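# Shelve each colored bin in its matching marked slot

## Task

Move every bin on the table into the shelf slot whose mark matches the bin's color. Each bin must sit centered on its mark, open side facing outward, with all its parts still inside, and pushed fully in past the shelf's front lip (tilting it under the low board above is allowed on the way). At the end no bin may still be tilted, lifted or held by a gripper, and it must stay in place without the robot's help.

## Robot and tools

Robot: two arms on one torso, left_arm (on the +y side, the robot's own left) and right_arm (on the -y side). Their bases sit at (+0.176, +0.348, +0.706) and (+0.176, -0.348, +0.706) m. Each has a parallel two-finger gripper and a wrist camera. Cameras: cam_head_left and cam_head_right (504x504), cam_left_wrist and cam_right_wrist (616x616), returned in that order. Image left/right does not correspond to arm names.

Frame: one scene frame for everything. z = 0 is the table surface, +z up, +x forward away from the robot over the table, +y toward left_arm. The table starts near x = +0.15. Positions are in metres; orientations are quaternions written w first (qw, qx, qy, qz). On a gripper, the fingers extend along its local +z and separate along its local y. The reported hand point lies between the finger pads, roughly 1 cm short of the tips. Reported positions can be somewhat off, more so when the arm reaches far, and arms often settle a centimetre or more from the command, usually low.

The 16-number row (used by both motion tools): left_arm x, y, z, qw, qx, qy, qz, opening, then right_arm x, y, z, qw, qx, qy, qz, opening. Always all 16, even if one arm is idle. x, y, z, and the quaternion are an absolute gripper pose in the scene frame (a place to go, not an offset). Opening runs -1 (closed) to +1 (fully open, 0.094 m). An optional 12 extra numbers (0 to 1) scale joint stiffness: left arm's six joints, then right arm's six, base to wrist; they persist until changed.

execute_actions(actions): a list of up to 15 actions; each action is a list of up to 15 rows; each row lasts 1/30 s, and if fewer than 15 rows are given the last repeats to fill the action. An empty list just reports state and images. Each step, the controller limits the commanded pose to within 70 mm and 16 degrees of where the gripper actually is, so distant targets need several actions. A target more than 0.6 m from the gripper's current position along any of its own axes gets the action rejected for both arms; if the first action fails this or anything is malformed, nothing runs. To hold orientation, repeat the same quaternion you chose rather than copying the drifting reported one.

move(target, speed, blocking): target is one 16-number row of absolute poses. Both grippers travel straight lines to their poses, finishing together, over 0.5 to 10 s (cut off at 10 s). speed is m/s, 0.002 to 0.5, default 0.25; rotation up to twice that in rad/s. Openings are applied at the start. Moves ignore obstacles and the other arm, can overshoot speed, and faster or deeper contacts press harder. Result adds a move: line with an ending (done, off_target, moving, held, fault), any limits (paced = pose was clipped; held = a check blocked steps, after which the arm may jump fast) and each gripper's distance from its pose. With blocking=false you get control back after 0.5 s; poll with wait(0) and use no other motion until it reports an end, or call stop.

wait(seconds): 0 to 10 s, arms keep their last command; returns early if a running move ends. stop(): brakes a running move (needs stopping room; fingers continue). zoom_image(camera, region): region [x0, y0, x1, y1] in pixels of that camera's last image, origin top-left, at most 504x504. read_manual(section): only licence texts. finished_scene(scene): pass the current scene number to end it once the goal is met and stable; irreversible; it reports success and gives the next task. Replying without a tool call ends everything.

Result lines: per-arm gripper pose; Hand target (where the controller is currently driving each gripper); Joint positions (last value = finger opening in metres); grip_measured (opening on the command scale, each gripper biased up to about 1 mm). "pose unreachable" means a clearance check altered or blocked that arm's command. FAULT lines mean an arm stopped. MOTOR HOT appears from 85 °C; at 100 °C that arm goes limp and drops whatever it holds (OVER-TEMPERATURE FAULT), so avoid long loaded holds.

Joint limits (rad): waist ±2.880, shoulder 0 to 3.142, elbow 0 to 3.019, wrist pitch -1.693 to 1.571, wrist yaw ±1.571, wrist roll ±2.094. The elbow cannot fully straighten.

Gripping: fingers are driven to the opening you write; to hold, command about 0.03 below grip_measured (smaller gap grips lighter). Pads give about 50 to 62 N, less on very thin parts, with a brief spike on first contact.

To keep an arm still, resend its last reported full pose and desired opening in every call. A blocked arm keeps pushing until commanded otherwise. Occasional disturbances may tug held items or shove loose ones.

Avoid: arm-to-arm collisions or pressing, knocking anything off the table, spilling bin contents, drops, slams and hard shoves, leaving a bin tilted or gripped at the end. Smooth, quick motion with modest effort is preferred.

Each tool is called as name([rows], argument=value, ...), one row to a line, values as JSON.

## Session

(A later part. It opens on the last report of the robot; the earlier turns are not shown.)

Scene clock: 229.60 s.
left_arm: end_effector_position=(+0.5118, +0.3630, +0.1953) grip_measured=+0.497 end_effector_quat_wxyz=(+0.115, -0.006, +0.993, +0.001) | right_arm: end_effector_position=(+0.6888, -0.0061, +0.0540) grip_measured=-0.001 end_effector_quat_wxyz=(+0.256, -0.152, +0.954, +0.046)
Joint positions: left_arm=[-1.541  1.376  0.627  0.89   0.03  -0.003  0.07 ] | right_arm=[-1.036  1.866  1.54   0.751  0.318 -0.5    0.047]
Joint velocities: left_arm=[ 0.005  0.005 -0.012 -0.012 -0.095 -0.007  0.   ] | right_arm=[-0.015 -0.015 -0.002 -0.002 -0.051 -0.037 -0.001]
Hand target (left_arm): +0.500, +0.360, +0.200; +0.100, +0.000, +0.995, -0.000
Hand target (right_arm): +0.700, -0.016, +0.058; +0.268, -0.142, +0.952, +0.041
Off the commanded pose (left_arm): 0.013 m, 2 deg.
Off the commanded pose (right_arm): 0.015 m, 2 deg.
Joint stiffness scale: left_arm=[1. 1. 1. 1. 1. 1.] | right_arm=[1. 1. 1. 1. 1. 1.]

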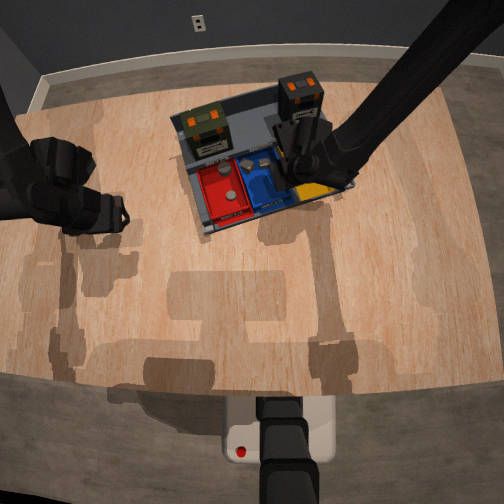

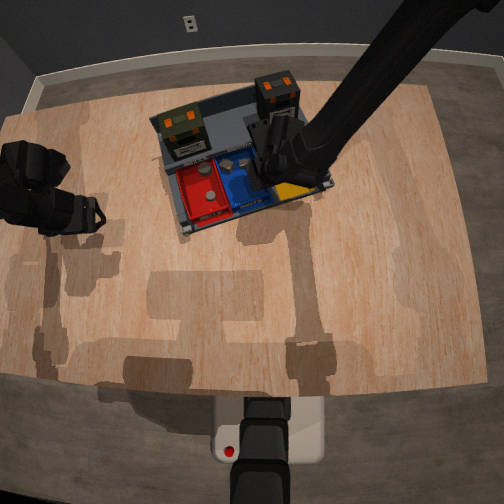

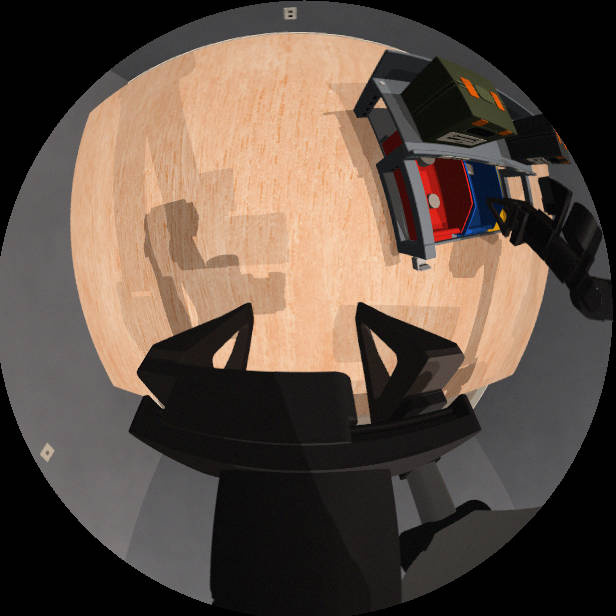

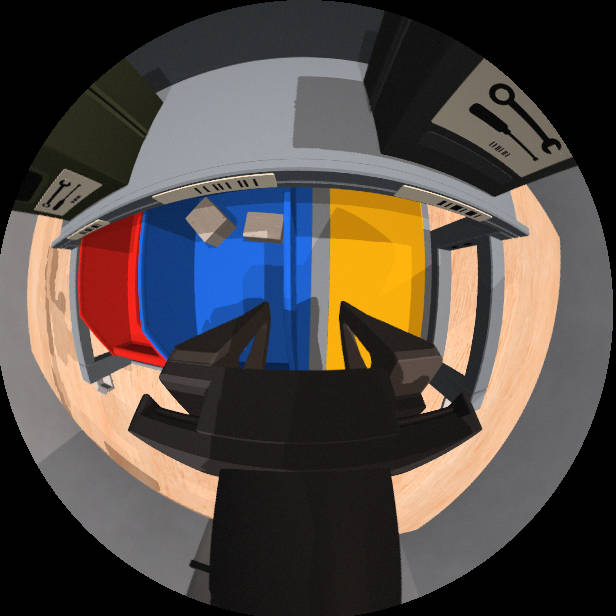

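execute_actions([
  [[0.5,0.36,0.2,0.1,0,0.995,0,0.5,0.702,-0.018,0.058,0.268,-0.136,0.953,0.039,-0.2],[0.5,0.36,0.2,0.1,0,0.995,0,0.5,0.702,-0.018,0.058,0.268,-0.136,0.953,0.039,-0.3],[0.5,0.36,0.2,0.1,0,0.995,0,0.5,0.702,-0.018,0.058,0.268,-0.136,0.953,0.039,-0.4],[0.5,0.36,0.2,0.1,0,0.995,0,0.5,0.702,-0.018,0.058,0.268,-0.136,0.953,0.039,-0.45],[0.5,0.36,0.2,0.1,0,0.995,0,0.5,0.702,-0.018,0.058,0.268,-0.136,0.953,0.039,-0.5],[0.5,0.36,0.2,0.1,0,0.995,0,0.5,0.702,-0.018,0.058,0.268,-0.136,0.953,0.039,-0.54],[0.5,0.36,0.2,0.1,0,0.995,0,0.5,0.702,-0.018,0.058,0.268,-0.136,0.953,0.039,-0.58],[0.5,0.36,0.2,0.1,0,0.995,0,0.5,0.702,-0.018,0.058,0.268,-0.136,0.953,0.039,-0.62],[0.5,0.36,0.2,0.1,0,0.995,0,0.5,0.702,-0.018,0.058,0.268,-0.136,0.953,0.039,-0.66],[0.5,0.36,0.2,0.1,0,0.995,0,0.5,0.702,-0.018,0.058,0.268,-0.136,0.953,0.039,-0.70],[0.5,0.36,0.2,0.1,0,0.995,0,0.5,0.702,-0.018,0.058,0.268,-0.136,0.953,0.039,-0.74],[0.5,0.36,0.2,0.1,0,0.995,0,0.5,0.702,-0.018,0.058,0.268,-0.136,0.953,0.039,-0.78],[0.5,0.36,0.2,0.1,0,0.995,0,0.5,0.702,-0.018,0.058,0.268,-0.136,0.953,0.039,-0.82],[0.5,0.36,0.2,0.1,0,0.995,0,0.5,0.702,-0.018,0.058,0.268,-0.136,0.953,0.039,-0.86],[0.5,0.36,0.2,0.1,0,0.995,0,0.5,0.702,-0.018,0.058,0.268,-0.136,0.953,0.039,-0.90]],
  [[0.5,0.36,0.2,0.1,0,0.995,0,0.5,0.702,-0.018,0.058,0.268,-0.136,0.953,0.039,-0.96]],
])

Scene clock: 238.97 s.
left_arm: end_effector_position=(+0.5118, +0.3630, +0.1953) grip_measured=+0.497 end_effector_quat_wxyz=(+0.115, -0.006, +0.993, +0.001) | right_arm: end_effector_position=(+0.6897, -0.0067, +0.0545) grip_measured=-0.938 end_effector_quat_wxyz=(+0.256, -0.148, +0.954, +0.047)
Joint positions: left_arm=[-1.541  1.376  0.627  0.89   0.03  -0.003  0.07 ] | right_arm=[-1.036  1.864  1.539  0.752  0.318 -0.491  0.003]
Joint velocities: left_arm=[-0.005 -0.005  0.002 -0.012  0.037 -0.007  0.   ] | right_arm=[-0.005  0.005  0.022 -0.012 -0.007 -0.007 -0.   ]
Hand target (left_arm): +0.500, +0.360, +0.200; +0.100, +0.000, +0.995, -0.000
Hand target (right_arm): +0.702, -0.018, +0.058; +0.268, -0.137, +0.953, +0.039
Off the commanded pose (left_arm): 0.013 m, 2 deg.
Off the commanded pose (right_arm): 0.017 m, 2 deg.
Joint stiffness scale: left_arm=[1. 1. 1. 1. 1. 1.] | right_arm=[1. 1. 1. 1. 1. 1.]

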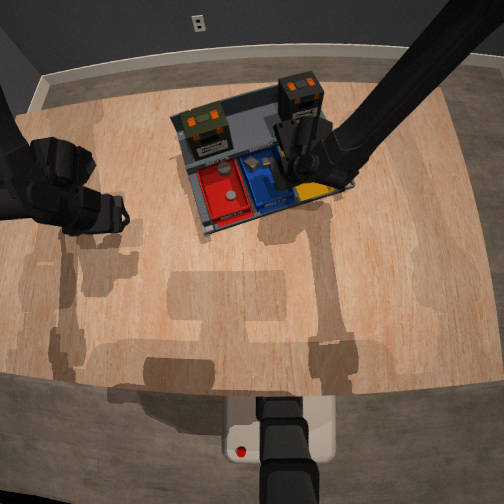

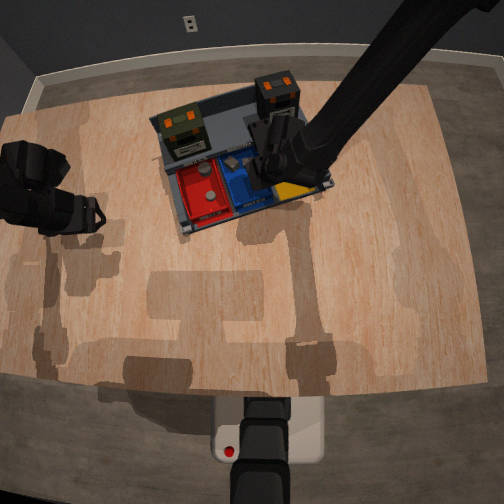

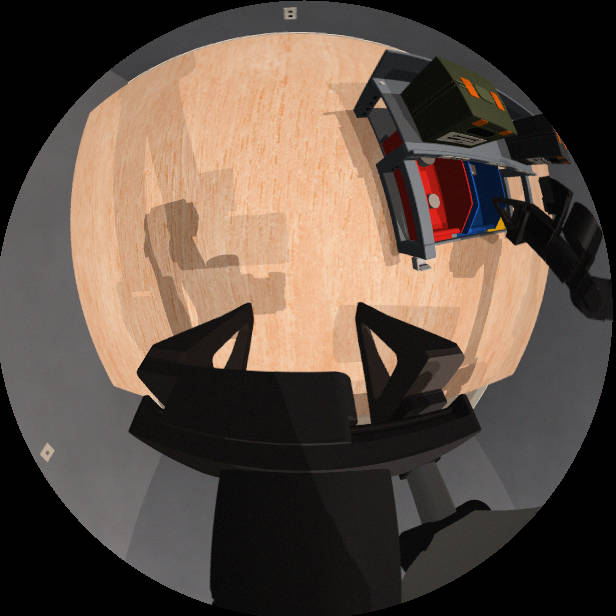

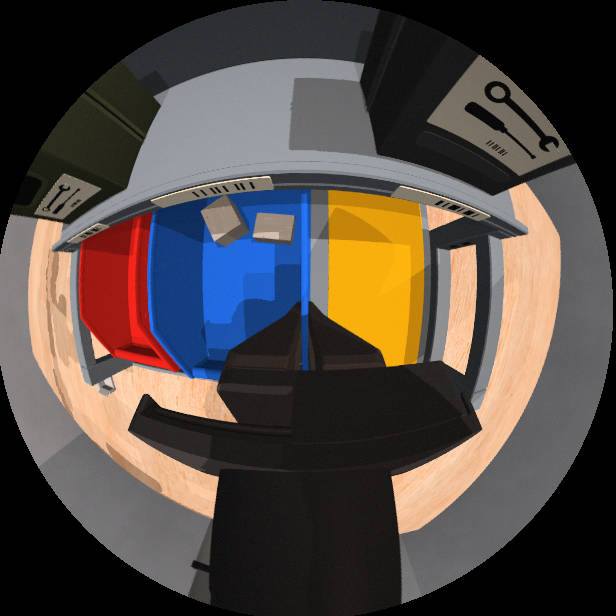

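zoom_image(camera="cam_head_left", region=[185, 140, 325, 240])

Region (185, 140, 325, 240) of cam_head_left's 504x504 image, scaled by 3.600, with more detail than that image has; it fills the top 360 rows of this view, and the rest is white.

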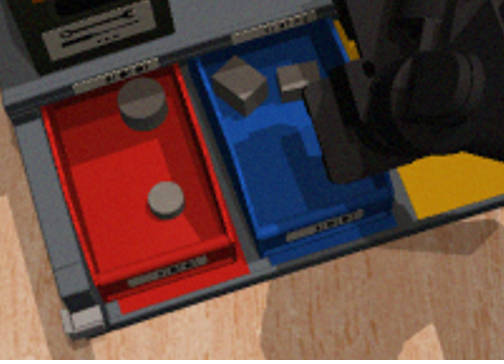

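execute_actions([
  [[0.5,0.36,0.2,0.1,0,0.995,0,0.5,0.704,-0.018,0.059,0.268,-0.136,0.953,0.039,-0.97],[0.5,0.36,0.2,0.1,0,0.995,0,0.5,0.706,-0.017,0.059,0.268,-0.136,0.953,0.039,-0.97],[0.5,0.36,0.2,0.1,0,0.995,0,0.5,0.708,-0.017,0.060,0.268,-0.136,0.953,0.039,-0.97],[0.5,0.36,0.2,0.1,0,0.995,0,0.5,0.710,-0.016,0.060,0.268,-0.136,0.953,0.039,-0.97],[0.5,0.36,0.2,0.1,0,0.995,0,0.5,0.712,-0.016,0.060,0.268,-0.136,0.953,0.039,-0.97]],
])

Scene clock: 249.40 s.
left_arm: end_effector_position=(+0.5118, +0.3630, +0.1953) grip_measured=+0.497 end_effector_quat_wxyz=(+0.115, -0.006, +0.993, +0.001) | right_arm: end_effector_position=(+0.6904, -0.0071, +0.0547) grip_measured=-0.938 end_effector_quat_wxyz=(+0.256, -0.147, +0.954, +0.046)
Joint positions: left_arm=[-1.541  1.376  0.627  0.89   0.03  -0.003  0.07 ] | right_arm=[-1.036  1.863  1.54   0.752  0.32  -0.491  0.003]
Joint velocities: left_arm=[-0.015 -0.005  0.007 -0.007 -0.051 -0.095 -0.001] | right_arm=[-0.005 -0.015  0.012 -0.002 -0.037 -0.022 -0.001]
Hand target (left_arm): +0.500, +0.360, +0.200; +0.100, +0.000, +0.995, -0.000
Hand target (right_arm): +0.712, -0.016, +0.060; +0.268, -0.136, +0.953, +0.039
Off the commanded pose (left_arm): 0.013 m, 2 deg.
Off the commanded pose (right_arm): 0.024 m, 2 deg.
Joint stiffness scale: left_arm=[1. 1. 1. 1. 1. 1.] | right_arm=[1. 1. 1. 1. 1. 1.]

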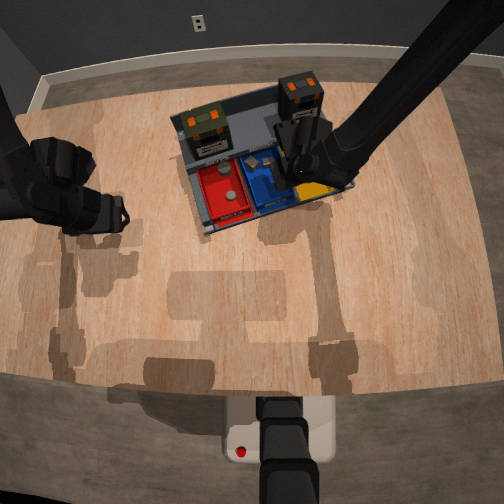

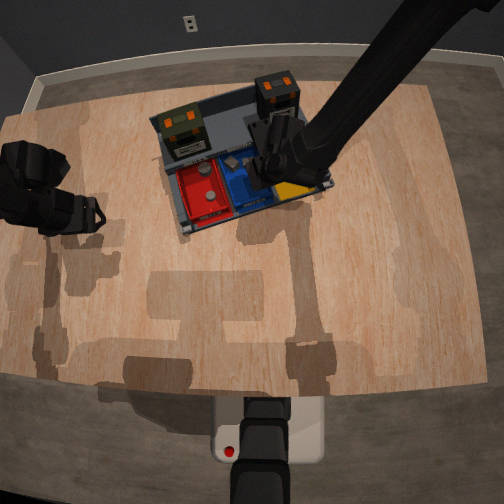

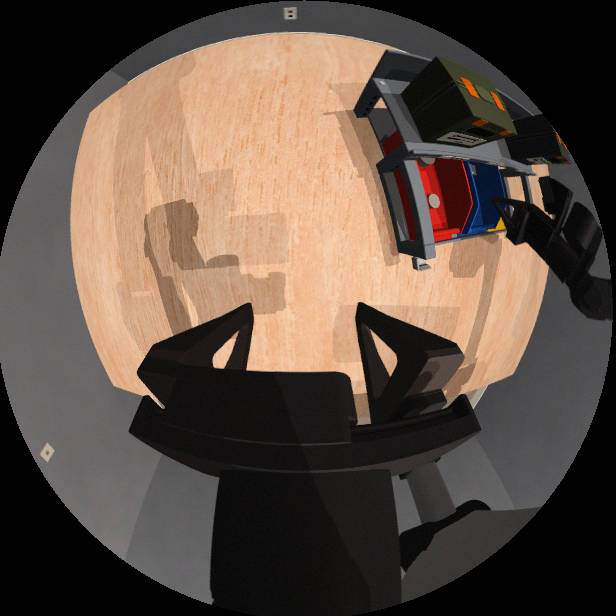

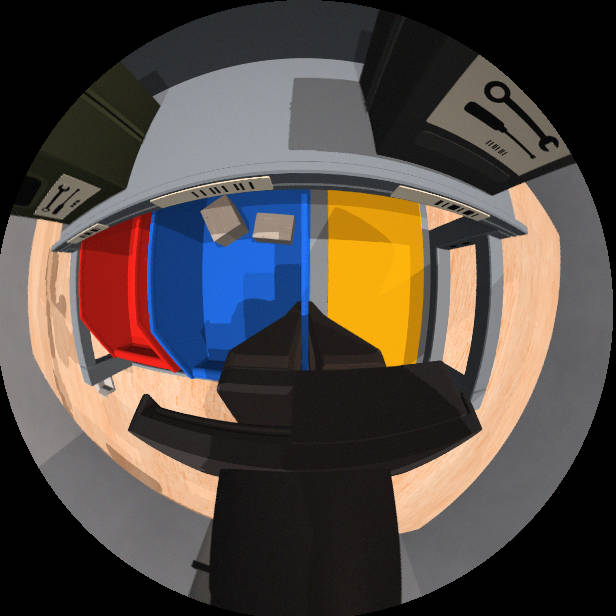

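One more nudge, slightly unloaded.

execute_actions([
  [[0.5,0.36,0.2,0.1,0,0.995,0,0.5,0.714,-0.014,0.062,0.268,-0.14,0.9525,0.042,-0.97],[0.5,0.36,0.2,0.1,0,0.995,0,0.5,0.716,-0.012,0.063,0.268,-0.14,0.9525,0.042,-0.97],[0.5,0.36,0.2,0.1,0,0.995,0,0.5,0.718,-0.010,0.064,0.268,-0.14,0.9525,0.042,-0.97],[0.5,0.36,0.2,0.1,0,0.995,0,0.5,0.720,-0.008,0.065,0.268,-0.14,0.9525,0.042,-0.97]],
])

Scene clock: 256.87 s.
left_arm: end_effector_position=(+0.5118, +0.3630, +0.1953) grip_measured=+0.497 end_effector_quat_wxyz=(+0.115, -0.006, +0.993, +0.001) | right_arm: end_effector_position=(+0.6955, -0.0078, +0.0548) grip_measured=-0.938 end_effector_quat_wxyz=(+0.256, -0.147, +0.954, +0.044)
Joint positions: left_arm=[-1.541  1.376  0.627  0.89   0.03  -0.003  0.07 ] | right_arm=[-1.036  1.86   1.549  0.74   0.324 -0.492  0.003]
Joint velocities: left_arm=[-0.005 -0.005 -0.012 -0.012 -0.051 -0.007  0.   ] | right_arm=[-0.015 -0.024 -0.002 -0.002 -0.007  0.037 -0.002]
Hand target (left_arm): +0.500, +0.360, +0.200; +0.100, +0.000, +0.995, -0.000
Hand target (right_arm): +0.720, -0.008, +0.065; +0.268, -0.140, +0.952, +0.042
Off the commanded pose (left_arm): 0.013 m, 2 deg.
Off the commanded pose (right_arm): 0.027 m, 2 deg.
Joint stiffness scale: left_arm=[1. 1. 1. 1. 1. 1.] | right_arm=[1. 1. 1. 1. 1. 1.]

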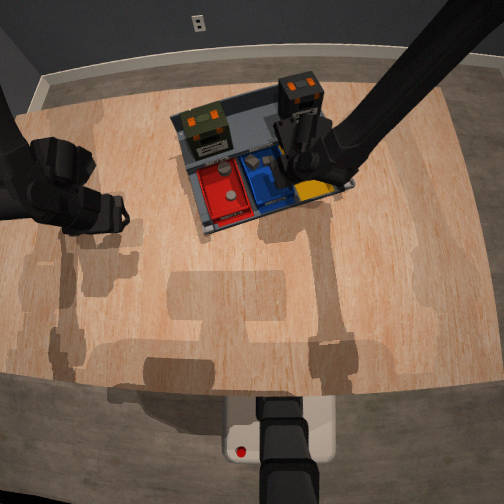

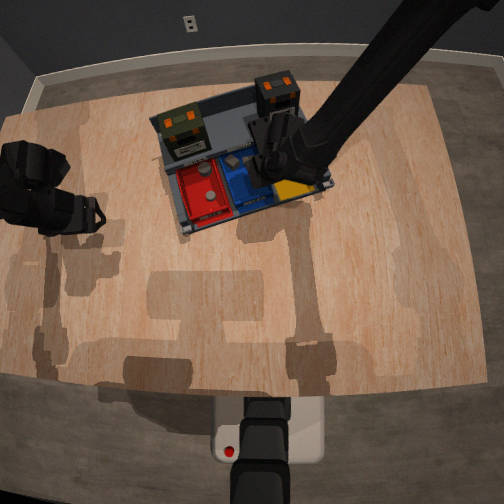

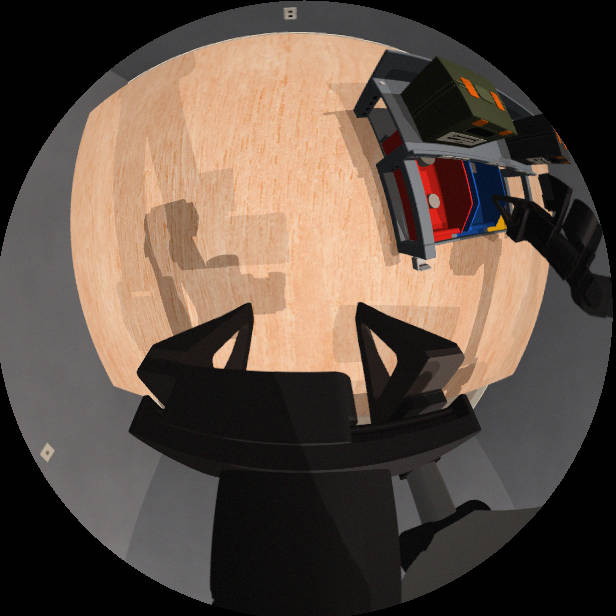

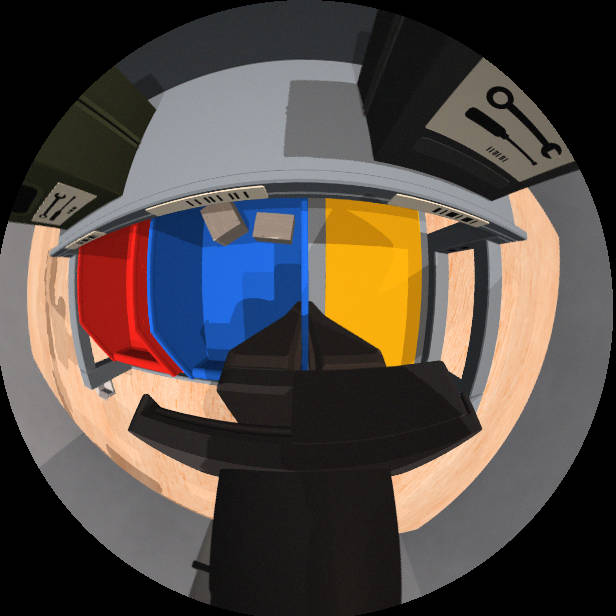

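move(target=[0.5, 0.36, 0.2, 0.1, 0, 0.995, 0, 0.5, 0.6955, -0.0078, 0.0548, 0.256, -0.147, 0.954, 0.044, 0.3], speed=0.06)

move(target=[0.5, 0.36, 0.2, 0.1, 0, 0.995, 0, 0.5, 0.62, -0.025, 0.15, 0.256, -0.147, 0.954, 0.044, 0.3], speed=0.15)

Scene clock: 259.97 s.
left_arm: end_effector_position=(+0.5118, +0.3630, +0.1953) grip_measured=+0.497 end_effector_quat_wxyz=(+0.115, -0.006, +0.993, +0.001) | right_arm: end_effector_position=(+0.6953, -0.0078, +0.0548) grip_measured=+0.299 end_effector_quat_wxyz=(+0.256, -0.147, +0.954, +0.044)
Joint positions: left_arm=[-1.541  1.376  0.627  0.89   0.03  -0.003  0.07 ] | right_arm=[-1.036  1.86   1.548  0.74   0.324 -0.492  0.061]
Joint velocities: left_arm=[-0.005 -0.015  0.012  0.007  0.022 -0.037 -0.001] | right_arm=[ 0.005 -0.005  0.007 -0.002  0.007 -0.022  0.   ]
Hand target (left_arm): +0.500, +0.360, +0.200; +0.100, +0.000, +0.995, -0.000
Hand target (right_arm): +0.696, -0.008, +0.055; +0.256, -0.147, +0.954, +0.044
Off the commanded pose (left_arm): 0.013 m, 2 deg.
Off the commanded pose (right_arm): 0.000 m, 0 deg.
Joint stiffness scale: left_arm=[1. 1. 1. 1. 1. 1.] | right_arm=[1. 1. 1. 1. 1. 1.]
move: off_target (left_arm)

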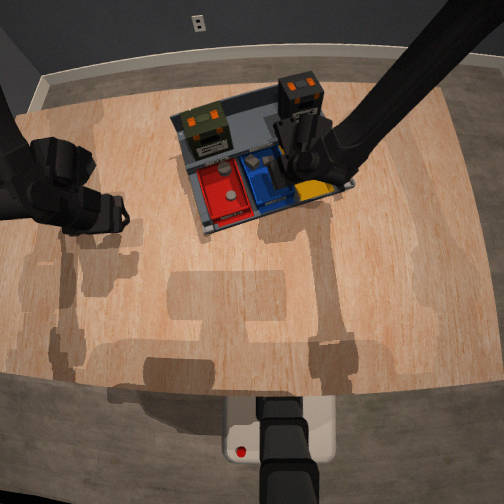

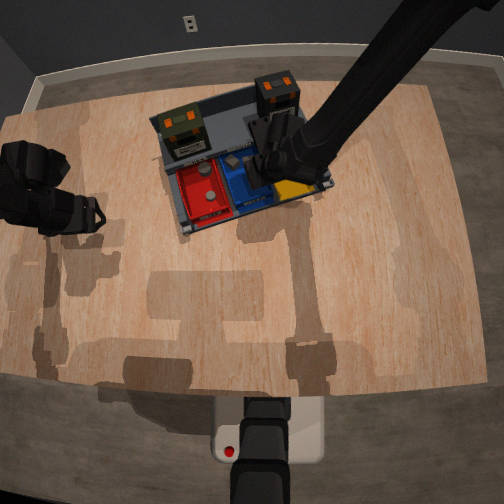

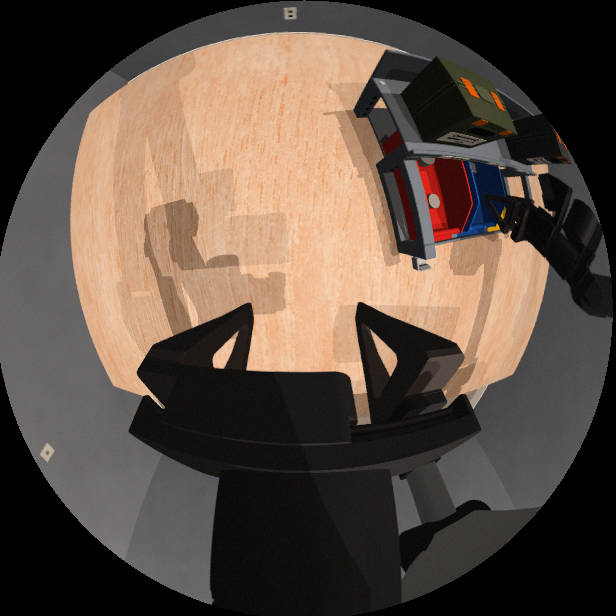

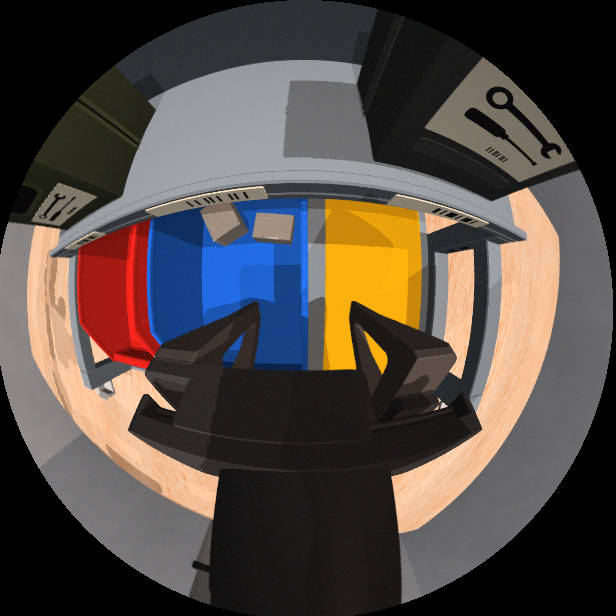

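Scene clock: 261.17 s.
left_arm: end_effector_position=(+0.5118, +0.3630, +0.1953) grip_measured=+0.497 end_effector_quat_wxyz=(+0.115, -0.006, +0.993, +0.001) | right_arm: end_effector_position=(+0.6162, -0.0263, +0.1414) grip_measured=+0.299 end_effector_quat_wxyz=(+0.247, -0.149, +0.957, +0.044)
Joint positions: left_arm=[-1.541  1.376  0.627  0.89   0.03  -0.003  0.07 ] | right_arm=[-0.977  1.721  1.154  0.985  0.384 -0.513  0.061]
Joint velocities: left_arm=[-0.005 -0.005  0.002 -0.012 -0.022  0.007 -0.   ] | right_arm=[-0.005 -0.015  0.017 -0.012  0.066 -0.007  0.   ]
Hand target (left_arm): +0.500, +0.360, +0.200; +0.100, +0.000, +0.995, -0.000
Hand target (right_arm): +0.621, -0.024, +0.150; +0.256, -0.147, +0.955, +0.044
Off the commanded pose (left_arm): 0.013 m, 2 deg.
Off the commanded pose (right_arm): 0.010 m, 1 deg.
Joint stiffness scale: left_arm=[1. 1. 1. 1. 1. 1.] | right_arm=[1. 1. 1. 1. 1. 1.]
move: off_target (left_arm)

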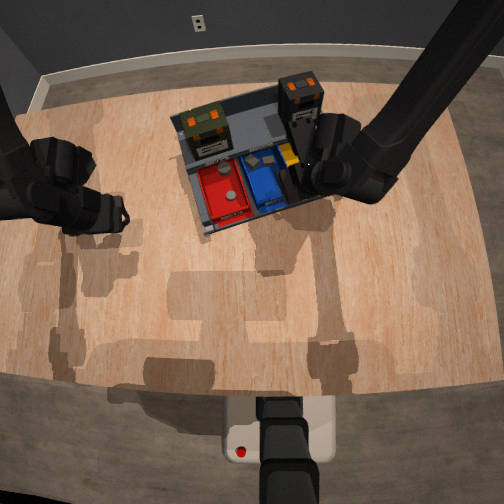

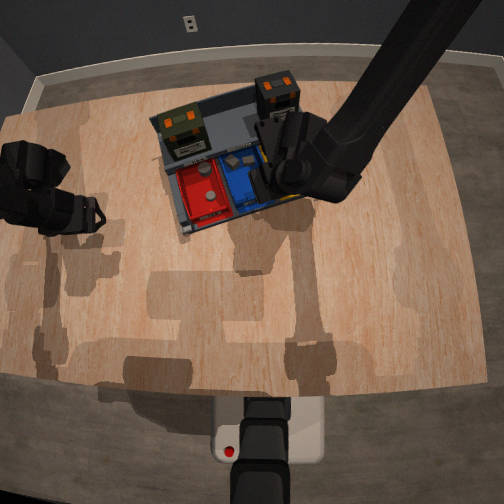

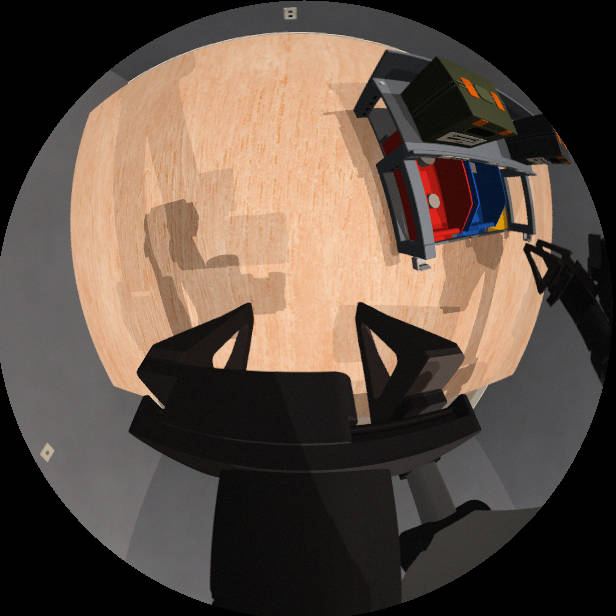

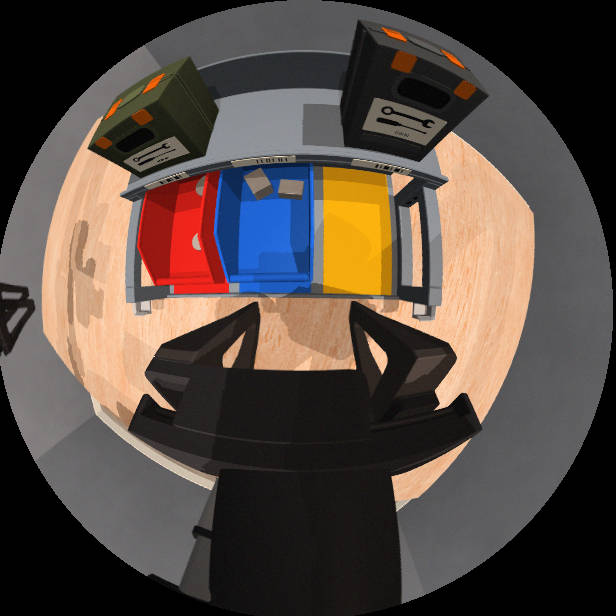

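finished_scene(scene=1)

The scene is finished: the task was done.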